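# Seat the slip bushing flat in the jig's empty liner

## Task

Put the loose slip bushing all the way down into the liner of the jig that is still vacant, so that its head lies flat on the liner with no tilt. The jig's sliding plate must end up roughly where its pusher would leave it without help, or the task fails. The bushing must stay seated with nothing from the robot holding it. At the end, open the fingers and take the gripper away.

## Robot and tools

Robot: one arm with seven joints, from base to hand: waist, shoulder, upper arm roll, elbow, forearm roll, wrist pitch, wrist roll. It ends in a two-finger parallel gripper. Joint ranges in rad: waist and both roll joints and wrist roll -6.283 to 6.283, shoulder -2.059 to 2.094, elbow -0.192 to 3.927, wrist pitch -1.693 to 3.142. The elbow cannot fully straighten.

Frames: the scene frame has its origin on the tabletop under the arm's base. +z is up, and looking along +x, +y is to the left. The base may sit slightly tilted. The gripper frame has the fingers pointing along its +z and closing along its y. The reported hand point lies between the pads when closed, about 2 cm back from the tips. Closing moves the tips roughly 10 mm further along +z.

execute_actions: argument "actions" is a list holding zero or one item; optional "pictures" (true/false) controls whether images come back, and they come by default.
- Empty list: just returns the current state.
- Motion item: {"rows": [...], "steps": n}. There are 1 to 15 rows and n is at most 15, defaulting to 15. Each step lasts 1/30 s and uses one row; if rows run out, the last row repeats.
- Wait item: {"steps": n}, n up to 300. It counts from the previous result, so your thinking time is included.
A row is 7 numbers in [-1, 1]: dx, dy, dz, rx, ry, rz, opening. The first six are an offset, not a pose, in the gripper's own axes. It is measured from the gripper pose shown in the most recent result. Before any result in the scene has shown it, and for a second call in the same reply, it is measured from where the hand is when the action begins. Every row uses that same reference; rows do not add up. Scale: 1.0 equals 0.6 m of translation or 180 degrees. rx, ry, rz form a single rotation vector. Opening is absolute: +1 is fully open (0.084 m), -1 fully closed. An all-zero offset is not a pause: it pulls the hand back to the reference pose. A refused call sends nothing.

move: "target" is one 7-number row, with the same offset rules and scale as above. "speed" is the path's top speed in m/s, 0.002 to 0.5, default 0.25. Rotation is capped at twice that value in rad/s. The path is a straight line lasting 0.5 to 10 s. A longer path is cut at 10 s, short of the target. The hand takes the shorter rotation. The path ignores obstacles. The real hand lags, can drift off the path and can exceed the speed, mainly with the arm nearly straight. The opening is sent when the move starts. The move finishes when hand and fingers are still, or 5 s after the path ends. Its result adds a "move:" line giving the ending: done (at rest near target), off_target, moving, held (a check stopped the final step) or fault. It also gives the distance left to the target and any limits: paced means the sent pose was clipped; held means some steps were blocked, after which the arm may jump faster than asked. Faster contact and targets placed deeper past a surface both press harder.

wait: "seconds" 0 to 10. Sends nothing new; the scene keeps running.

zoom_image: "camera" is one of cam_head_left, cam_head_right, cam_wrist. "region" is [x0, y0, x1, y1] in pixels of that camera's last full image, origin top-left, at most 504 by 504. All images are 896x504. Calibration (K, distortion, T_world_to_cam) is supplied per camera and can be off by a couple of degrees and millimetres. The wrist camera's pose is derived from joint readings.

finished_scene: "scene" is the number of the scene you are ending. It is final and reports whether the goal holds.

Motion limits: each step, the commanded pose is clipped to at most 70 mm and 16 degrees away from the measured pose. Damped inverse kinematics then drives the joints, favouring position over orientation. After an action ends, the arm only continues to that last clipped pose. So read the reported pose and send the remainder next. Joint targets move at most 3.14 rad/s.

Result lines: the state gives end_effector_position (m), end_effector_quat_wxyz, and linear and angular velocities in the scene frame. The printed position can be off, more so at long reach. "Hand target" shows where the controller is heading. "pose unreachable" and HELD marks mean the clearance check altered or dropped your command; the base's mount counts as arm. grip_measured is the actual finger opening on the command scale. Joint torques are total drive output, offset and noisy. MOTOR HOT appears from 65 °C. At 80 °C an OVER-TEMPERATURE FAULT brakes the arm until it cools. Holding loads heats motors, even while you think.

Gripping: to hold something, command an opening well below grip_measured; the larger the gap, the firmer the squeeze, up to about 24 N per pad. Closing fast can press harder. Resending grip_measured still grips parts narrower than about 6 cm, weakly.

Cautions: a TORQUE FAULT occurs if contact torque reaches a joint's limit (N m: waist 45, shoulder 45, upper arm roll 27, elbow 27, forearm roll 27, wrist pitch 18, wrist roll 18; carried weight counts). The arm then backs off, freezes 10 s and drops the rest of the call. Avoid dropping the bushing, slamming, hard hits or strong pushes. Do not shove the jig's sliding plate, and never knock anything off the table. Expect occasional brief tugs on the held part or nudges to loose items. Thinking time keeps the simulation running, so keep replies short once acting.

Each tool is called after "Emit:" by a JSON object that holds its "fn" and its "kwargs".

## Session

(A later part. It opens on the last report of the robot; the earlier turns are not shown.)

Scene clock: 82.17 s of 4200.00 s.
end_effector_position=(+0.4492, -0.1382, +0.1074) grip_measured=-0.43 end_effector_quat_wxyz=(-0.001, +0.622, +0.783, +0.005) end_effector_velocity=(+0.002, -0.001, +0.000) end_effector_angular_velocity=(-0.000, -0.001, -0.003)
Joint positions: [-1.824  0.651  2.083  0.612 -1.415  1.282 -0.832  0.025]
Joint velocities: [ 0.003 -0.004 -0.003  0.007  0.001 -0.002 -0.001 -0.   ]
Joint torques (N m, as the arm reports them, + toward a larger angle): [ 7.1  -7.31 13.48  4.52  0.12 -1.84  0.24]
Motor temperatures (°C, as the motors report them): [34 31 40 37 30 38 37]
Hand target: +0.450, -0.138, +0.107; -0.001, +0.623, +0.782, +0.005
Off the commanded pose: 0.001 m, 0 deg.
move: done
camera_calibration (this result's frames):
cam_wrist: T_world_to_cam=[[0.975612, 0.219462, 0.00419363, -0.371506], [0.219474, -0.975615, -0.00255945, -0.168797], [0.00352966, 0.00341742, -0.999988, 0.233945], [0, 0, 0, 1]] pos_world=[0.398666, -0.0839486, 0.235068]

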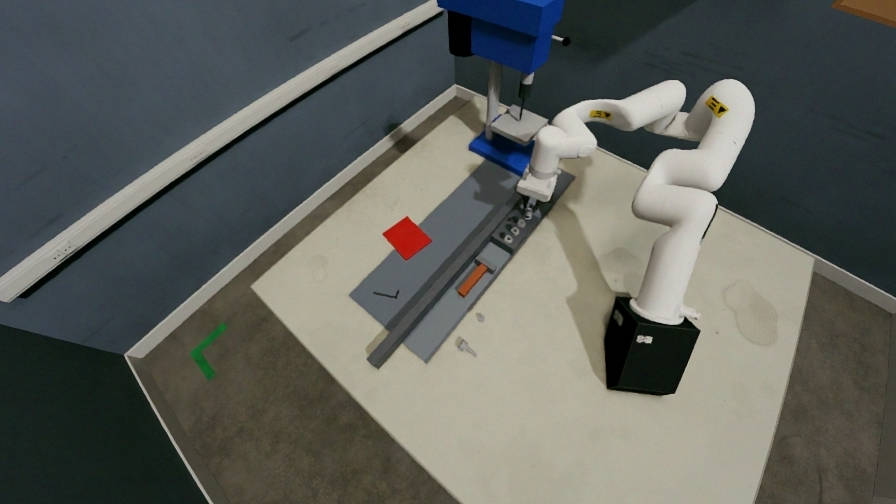

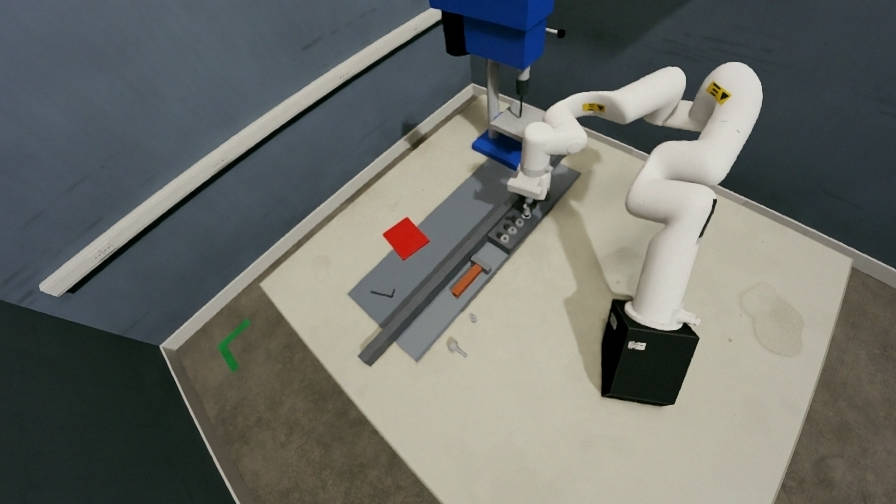

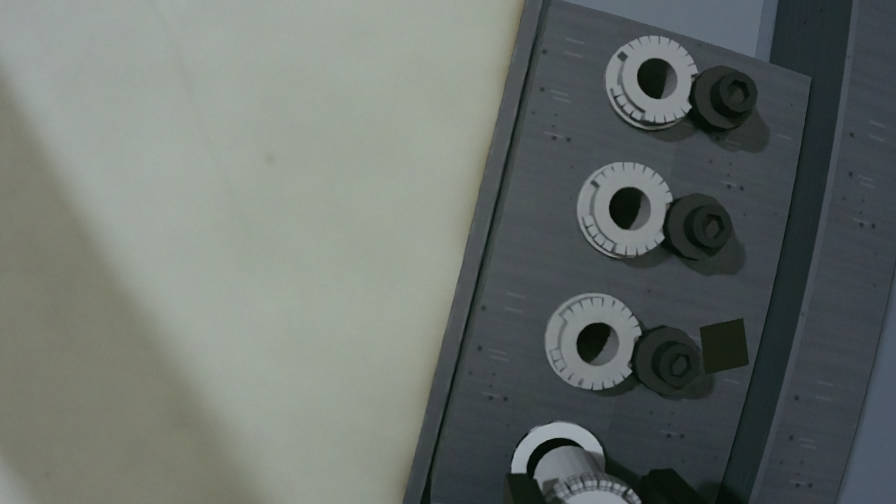

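Emit:
{"fn": "move", "kwargs": {"target": [-0.0017,-0.0008,0.014,0,0,0,-0.65], "speed": 0.02}}

Emit:
{"fn": "zoom_image", "kwargs": {"camera": "cam_wrist", "region": [480, 404, 680, 504]}}

Scene clock: 83.43 s of 4200.00 s.
end_effector_position=(+0.4490, -0.1392, +0.0990) grip_measured=-0.43 end_effector_quat_wxyz=(-0.001, +0.623, +0.783, +0.005) end_effector_velocity=(+0.001, +0.001, +0.000) end_effector_angular_velocity=(+0.002, -0.004, +0.002)
Joint positions: [-1.821  0.644  2.053  0.613 -1.435  1.261 -0.83   0.025]
Joint velocities: [ 0.003 -0.    -0.001  0.    -0.003 -0.003  0.     0.   ]
Joint torques (N m, as the arm reports them, + toward a larger angle): [ 7.35 -7.44 13.29  4.29  0.14 -1.89  0.17]
Motor temperatures (°C, as the motors report them): [34 31 40 37 30 38 37]
Hand target: +0.449, -0.139, +0.099; -0.001, +0.622, +0.783, +0.005
Off the commanded pose: 0.000 m, 0 deg.
move: done
camera_calibration (this result's frames):
cam_wrist: T_world_to_cam=[[0.975626, 0.219401, 0.00418032, -0.371083], [0.219413, -0.975629, -0.00256319, -0.169766], [0.00351607, 0.00341793, -0.999988, 0.225612], [0, 0, 0, 1]] pos_world=[0.398494, -0.0849832, 0.226726]

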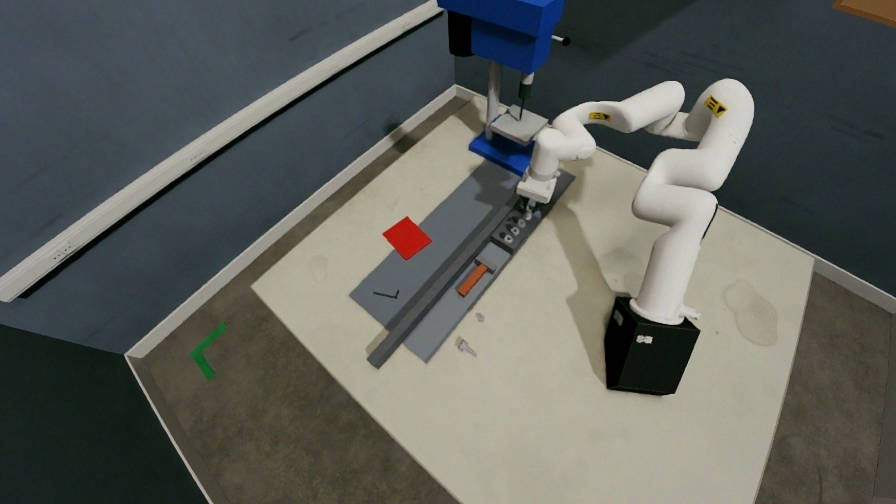

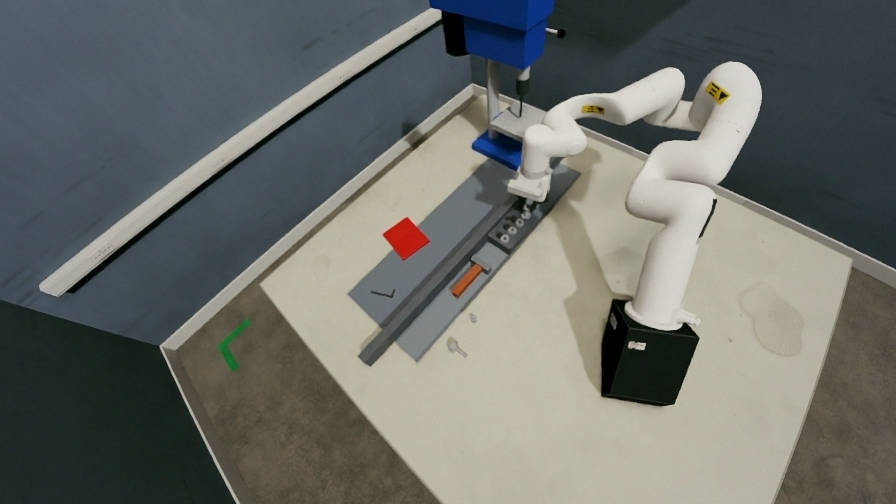

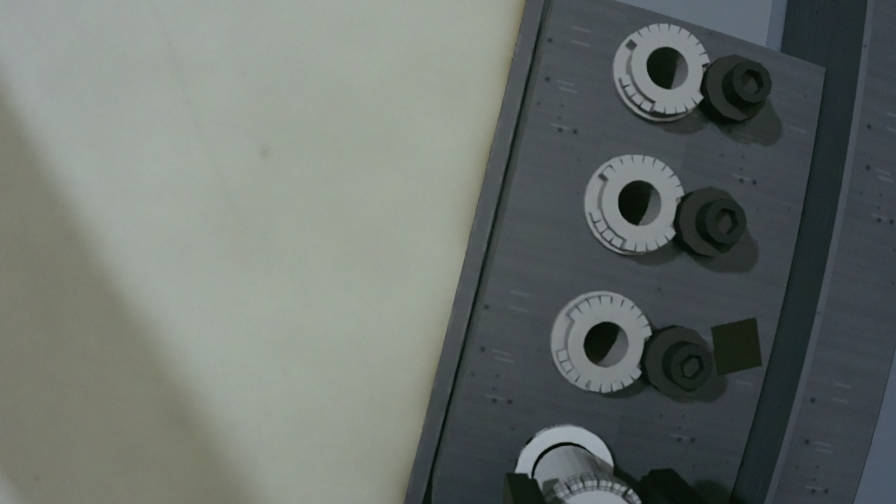

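Region (480, 404, 680, 504) of cam_wrist's 896x504 image, scaled by 2.520, with more detail than that image has.

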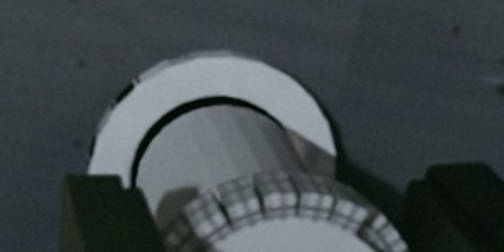

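Emit:
{"fn": "move", "kwargs": {"target": [0,0,0.007,0,0,0,-0.65], "speed": 0.01}}

Emit:
{"fn": "zoom_image", "kwargs": {"camera": "cam_wrist", "region": [480, 404, 680, 504]}}

Scene clock: 84.73 s of 4200.00 s.
end_effector_position=(+0.4490, -0.1393, +0.0947) grip_measured=-0.43 end_effector_quat_wxyz=(-0.001, +0.623, +0.783, +0.005) end_effector_velocity=(-0.000, +0.001, +0.000) end_effector_angular_velocity=(+0.001, -0.001, +0.002)
Joint positions: [-1.817  0.639  2.036  0.614 -1.444  1.25  -0.827  0.025]
Joint velocities: [ 0.002 -0.    -0.001 -0.002 -0.001 -0.001  0.001 -0.   ]
Joint torques (N m, as the arm reports them, + toward a larger angle): [ 7.49 -7.56 13.38  4.12  0.09 -1.91  0.11]
Motor temperatures (°C, as the motors report them): [34 31 41 37 30 38 37]
Hand target: +0.449, -0.139, +0.095; -0.001, +0.623, +0.783, +0.005
Off the commanded pose: 0.000 m, 0 deg.
move: done
camera_calibration (this result's frames):
cam_wrist: T_world_to_cam=[[0.975683, 0.219151, 0.00396006, -0.371097], [0.219162, -0.975685, -0.00254294, -0.169744], [0.00330648, 0.003349, -0.999989, 0.221428], [0, 0, 0, 1]] pos_world=[0.398542, -0.0850321, 0.222464]

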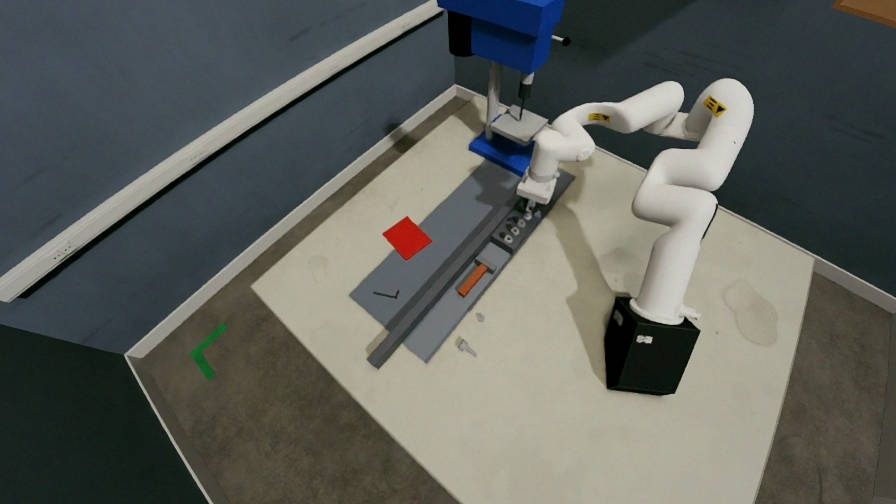

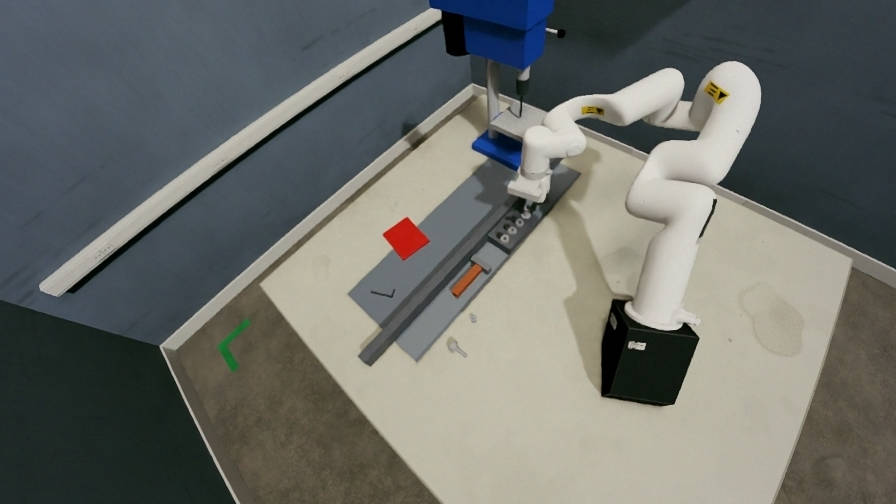

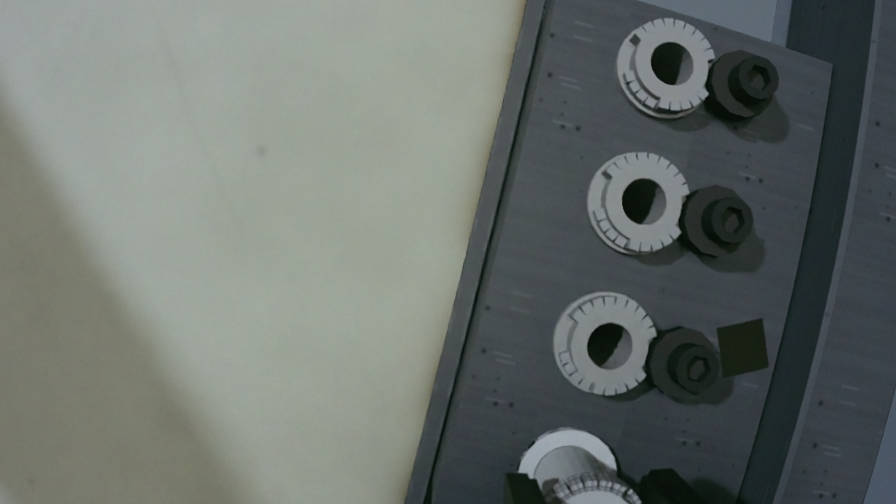

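Region (480, 404, 680, 504) of cam_wrist's 896x504 image, scaled by 2.520, with more detail than that image has.

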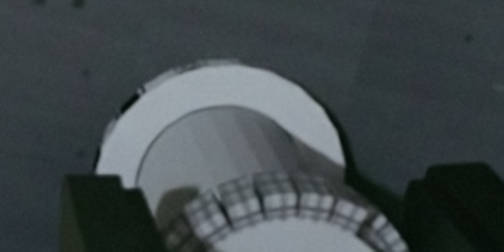

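Emit:
{"fn": "move", "kwargs": {"target": [0,0,0.012,0,0,0,-0.65], "speed": 0.006}}

Emit:
{"fn": "zoom_image", "kwargs": {"camera": "cam_wrist", "region": [480, 404, 680, 504]}}

Scene clock: 86.67 s of 4200.00 s.
end_effector_position=(+0.4493, -0.1391, +0.0878) grip_measured=-0.43 end_effector_quat_wxyz=(-0.001, +0.623, +0.783, +0.005) end_effector_velocity=(-0.000, +0.000, -0.001) end_effector_angular_velocity=(-0.001, +0.000, +0.002)
Joint positions: [-1.809  0.629  2.007  0.616 -1.461  1.23  -0.823  0.025]
Joint velocities: [ 0.001 -0.002 -0.002 -0.001 -0.001 -0.002  0.     0.   ]
Joint torques (N m, as the arm reports them, + toward a larger angle): [ 6.38 -8.11 11.31  4.01 -0.61 -1.82  0.16]
Motor temperatures (°C, as the motors report them): [34 31 41 37 30 38 37]
Hand target: +0.449, -0.139, +0.088; -0.001, +0.623, +0.783, +0.005
Off the commanded pose: 0.000 m, 0 deg.
move: done
camera_calibration (this result's frames):
cam_wrist: T_world_to_cam=[[0.975645, 0.219302, 0.00484952, -0.371448], [0.219317, -0.97565, -0.00267357, -0.169669], [0.00414512, 0.00367204, -0.999985, 0.214194], [0, 0, 0, 1]] pos_world=[0.398725, -0.0848651, 0.215538]

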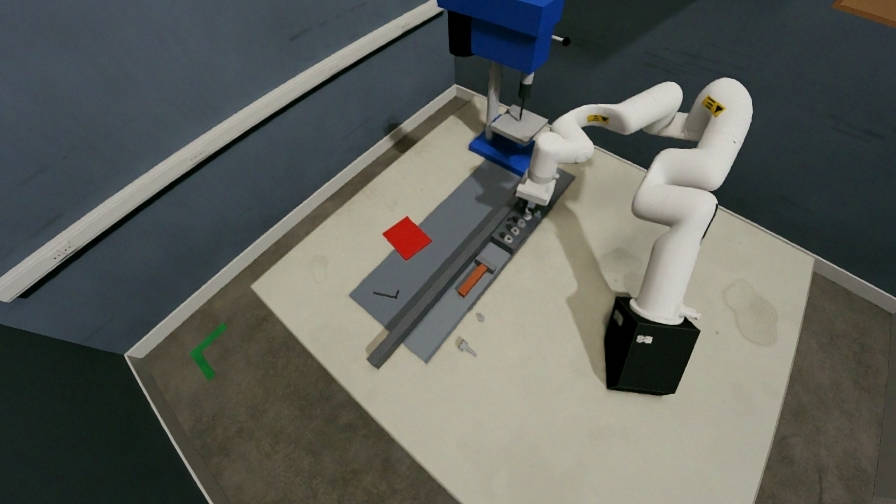

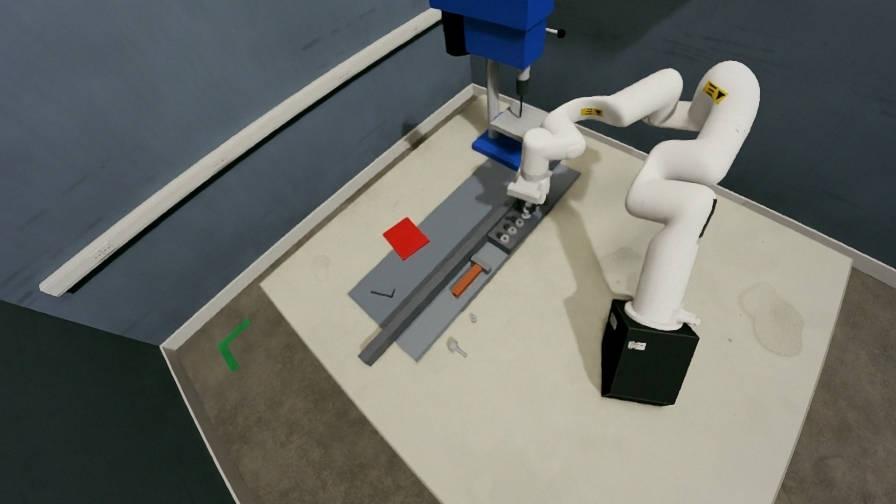

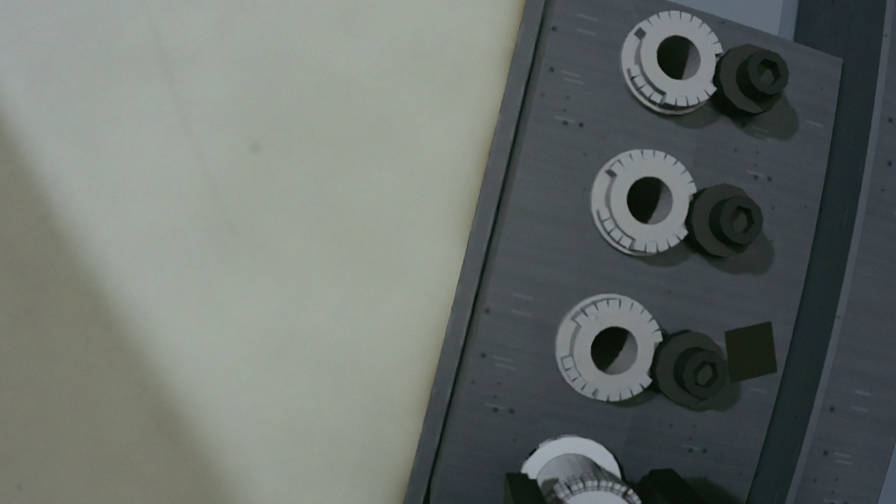

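Region (480, 404, 680, 504) of cam_wrist's 896x504 image, scaled by 2.520, with more detail than that image has.

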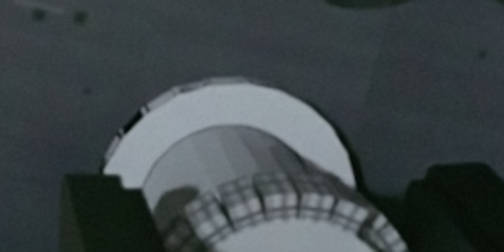

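Emit:
{"fn": "execute_actions", "kwargs": {"actions": []}}

Scene clock: 88.33 s of 4200.00 s.
end_effector_position=(+0.4491, -0.1392, +0.0876) grip_measured=-0.43 end_effector_quat_wxyz=(-0.001, +0.623, +0.783, +0.005) end_effector_velocity=(+0.001, -0.000, +0.000) end_effector_angular_velocity=(+0.001, -0.000, -0.003)
Joint positions: [-1.809  0.628  2.006  0.616 -1.461  1.23  -0.823  0.025]
Joint velocities: [-0.     0.003  0.     0.001 -0.     0.001  0.     0.   ]
Joint torques (N m, as the arm reports them, + toward a larger angle): [ 5.41 -8.38 10.3   3.17 -0.14 -1.03  0.18]
Motor temperatures (°C, as the motors report them): [34 31 41 37 30 38 37]
Hand target: +0.449, -0.139, +0.088; -0.001, +0.623, +0.783, +0.005
Off the commanded pose: 0.000 m, 0 deg.
Steps of this call (steps 1 to 50: nothing new was sent). Readings (end_effector_position):
1: (+0.4493, -0.1391, +0.0878)
2: (+0.4493, -0.1391, +0.0878)
4: (+0.4493, -0.1391, +0.0878)
8: (+0.4492, -0.1391, +0.0878)
50: the state above
camera_calibration (this result's frames):
cam_wrist: T_world_to_cam=[[0.97569, 0.219114, 0.00419537, -0.371238], [0.219126, -0.975693, -0.00256417, -0.169698], [0.00353154, 0.00342115, -0.999988, 0.214203], [0, 0, 0, 1]] pos_world=[0.398642, -0.0849622, 0.215323]

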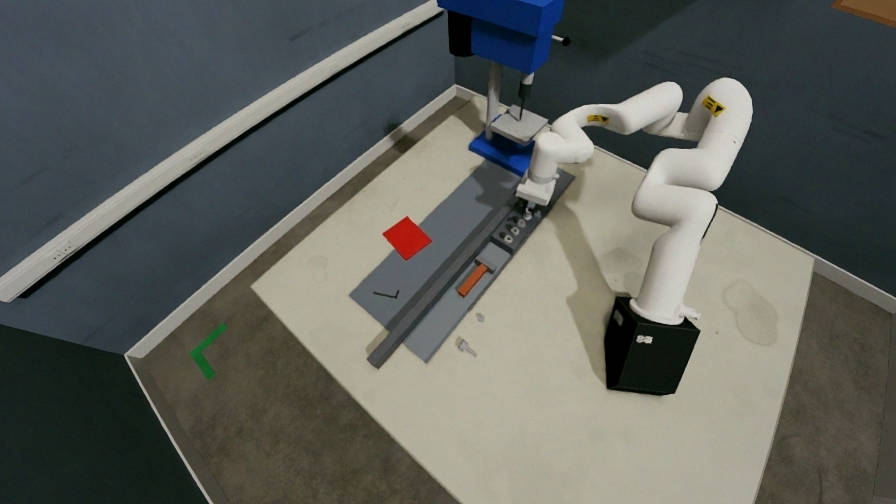

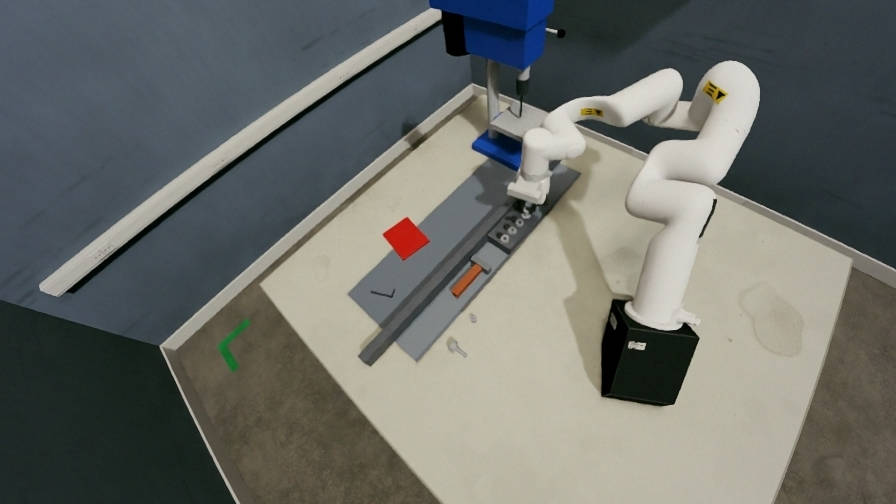

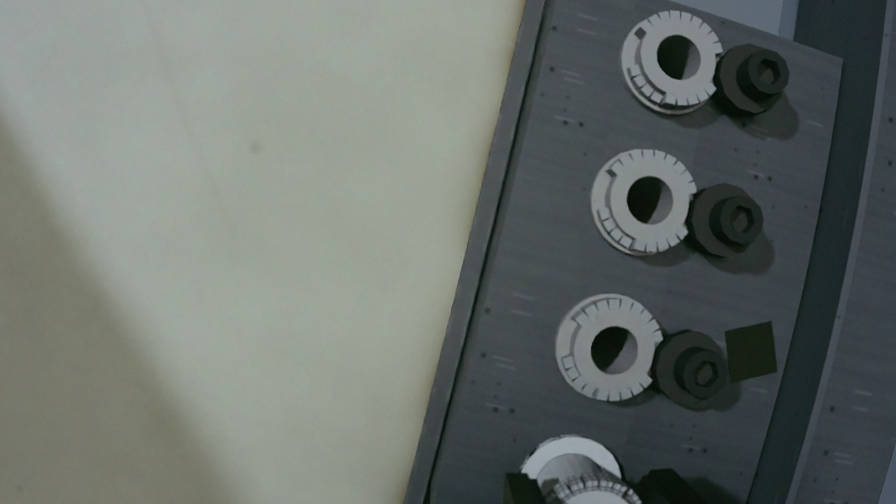

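Emit:
{"fn": "move", "kwargs": {"target": [0,0,0.015,0,0,0,-0.65], "speed": 0.01}}

Emit:
{"fn": "zoom_image", "kwargs": {"camera": "cam_wrist", "region": [450,380,750,504]}}

Scene clock: 89.87 s of 4200.00 s.
end_effector_position=(+0.4493, -0.1391, +0.0788) grip_measured=-0.43 end_effector_quat_wxyz=(-0.001, +0.623, +0.782, +0.005) end_effector_velocity=(-0.000, -0.000, -0.001) end_effector_angular_velocity=(+0.001, +0.000, -0.001)
Joint positions: [-1.797  0.616  1.968  0.619 -1.481  1.206 -0.816  0.025]
Joint velocities: [ 0.    -0.    -0.002  0.    -0.001 -0.002  0.    -0.   ]
Joint torques (N m, as the arm reports them, + toward a larger angle): [ 4.82 -8.69  9.77  1.94  0.45 -0.23  0.11]
Motor temperatures (°C, as the motors report them): [34 31 40 37 30 38 37]
Hand target: +0.449, -0.139, +0.079; -0.001, +0.623, +0.782, +0.005
Off the commanded pose: 0.000 m, 0 deg.
move: done
camera_calibration (this result's frames):
cam_wrist: T_world_to_cam=[[0.975706, 0.219035, 0.00459337, -0.371472], [0.219048, -0.975711, -0.00256684, -0.169654], [0.00391958, 0.00351065, -0.999986, 0.205176], [0, 0, 0, 1]] pos_world=[0.398806, -0.0848886, 0.206444]

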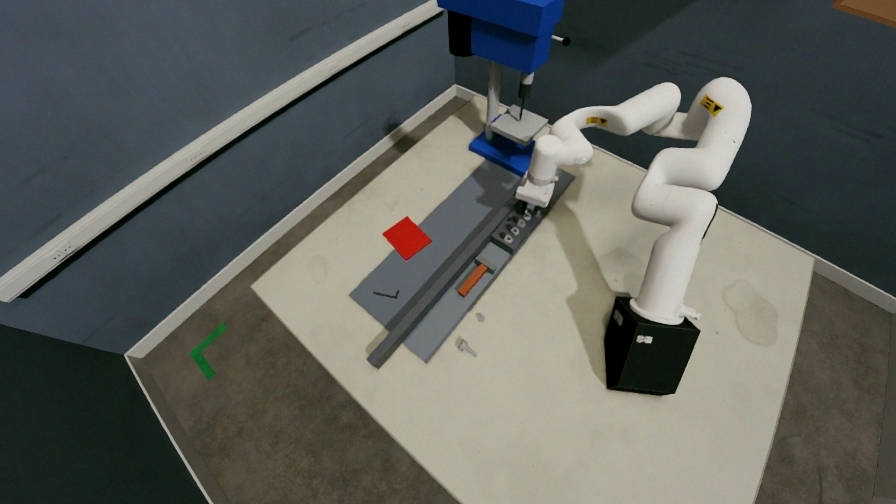

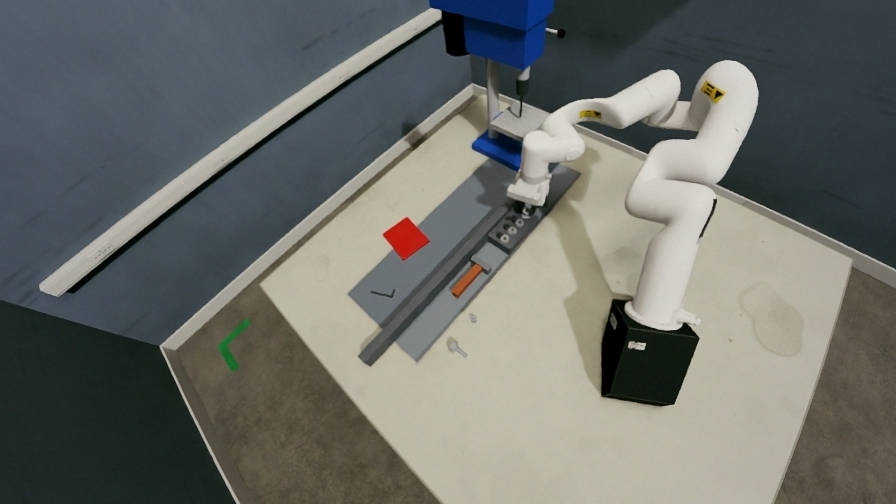

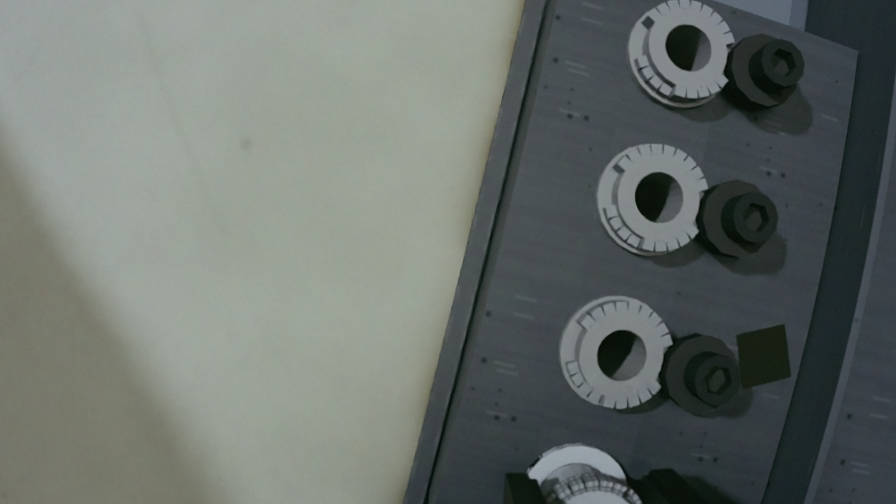

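Region (450, 380, 750, 504) of cam_wrist's 896x504 image, scaled by 1.680, with more detail than that image has; it fills the top 208 rows of this view, and the rest is white.

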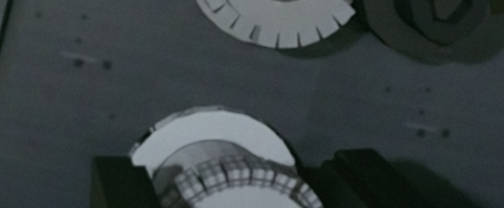

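Going in.

Emit:
{"fn": "move", "kwargs": {"target": [0,0,0.02,0,0,0,-0.65], "speed": 0.012}}

Emit:
{"fn": "zoom_image", "kwargs": {"camera": "cam_wrist", "region": [450,380,750,504]}}

Scene clock: 91.67 s of 4200.00 s.
end_effector_position=(+0.4494, -0.1391, +0.0668) grip_measured=-0.43 end_effector_quat_wxyz=(-0.001, +0.623, +0.782, +0.005) end_effector_velocity=(-0.000, +0.000, -0.001) end_effector_angular_velocity=(+0.001, +0.001, -0.000)
Joint positions: [-1.777  0.599  1.914  0.626 -1.508  1.174 -0.807  0.025]
Joint velocities: [ 0.001  0.001 -0.003 -0.    -0.001 -0.001  0.001 -0.   ]
Joint torques (N m, as the arm reports them, + toward a larger angle): [ 4.78 -8.91  9.89  1.1   0.88  0.05  0.13]
Motor temperatures (°C, as the motors report them): [34 31 40 37 30 38 37]
Hand target: +0.449, -0.139, +0.067; -0.001, +0.623, +0.782, +0.005
Off the commanded pose: 0.000 m, 0 deg.
move: done
camera_calibration (this result's frames):
cam_wrist: T_world_to_cam=[[0.975739, 0.218892, 0.0044906, -0.371523], [0.218904, -0.975743, -0.00250786, -0.169606], [0.00383272, 0.00343003, -0.999987, 0.193222], [0, 0, 0, 1]] pos_world=[0.398896, -0.0848309, 0.194462]

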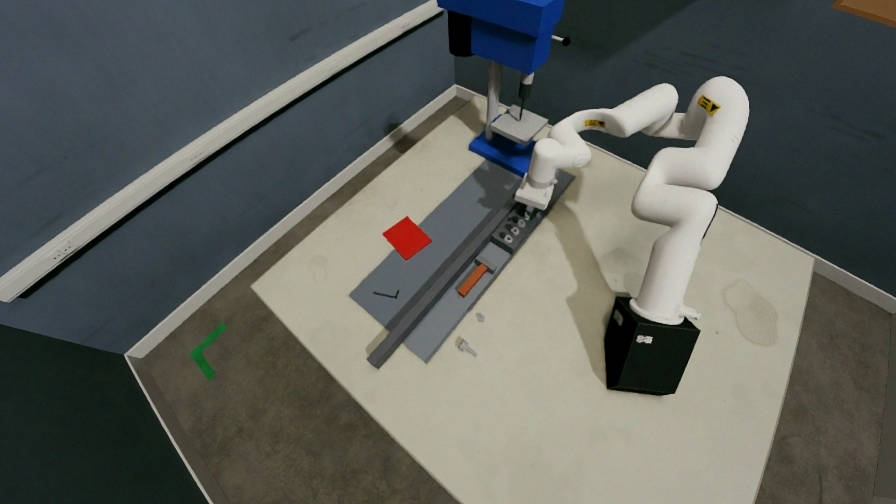

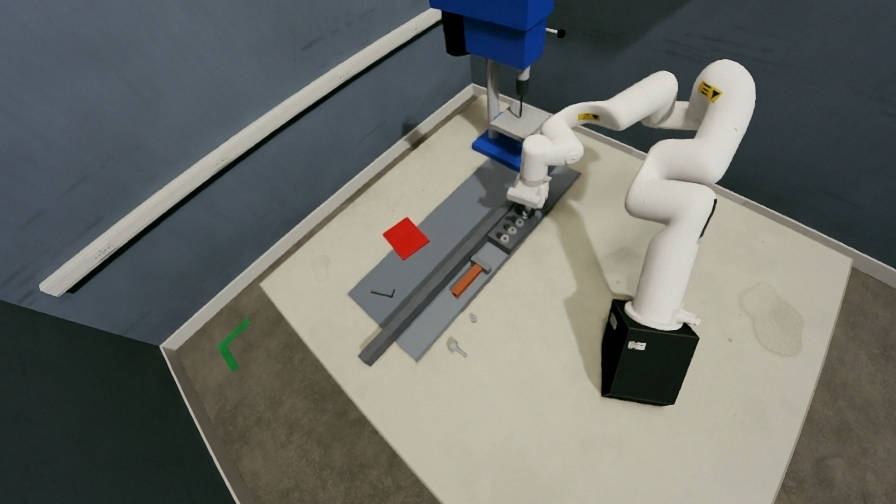

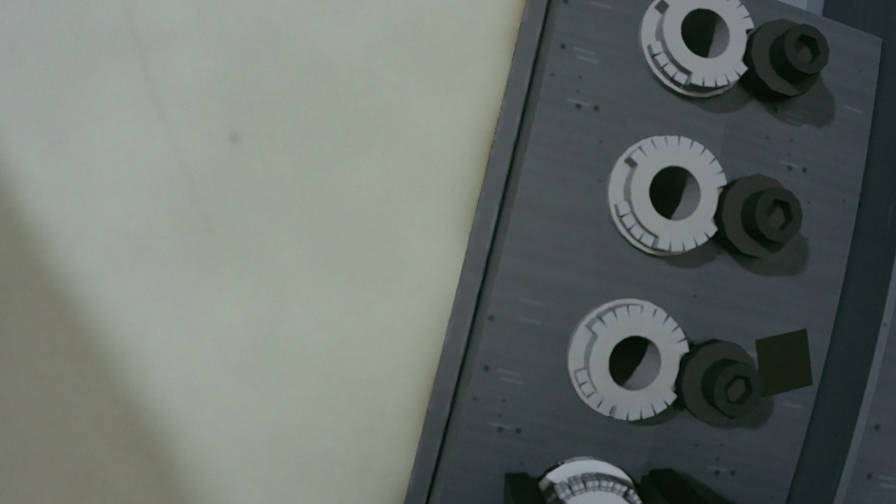

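Region (450, 380, 750, 504) of cam_wrist's 896x504 image, scaled by 1.680, with more detail than that image has; it fills the top 208 rows of this view, and the rest is white.

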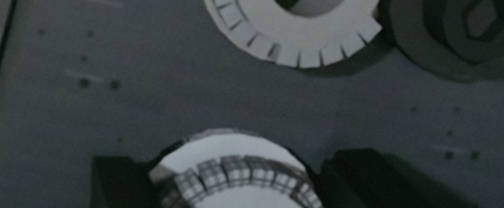

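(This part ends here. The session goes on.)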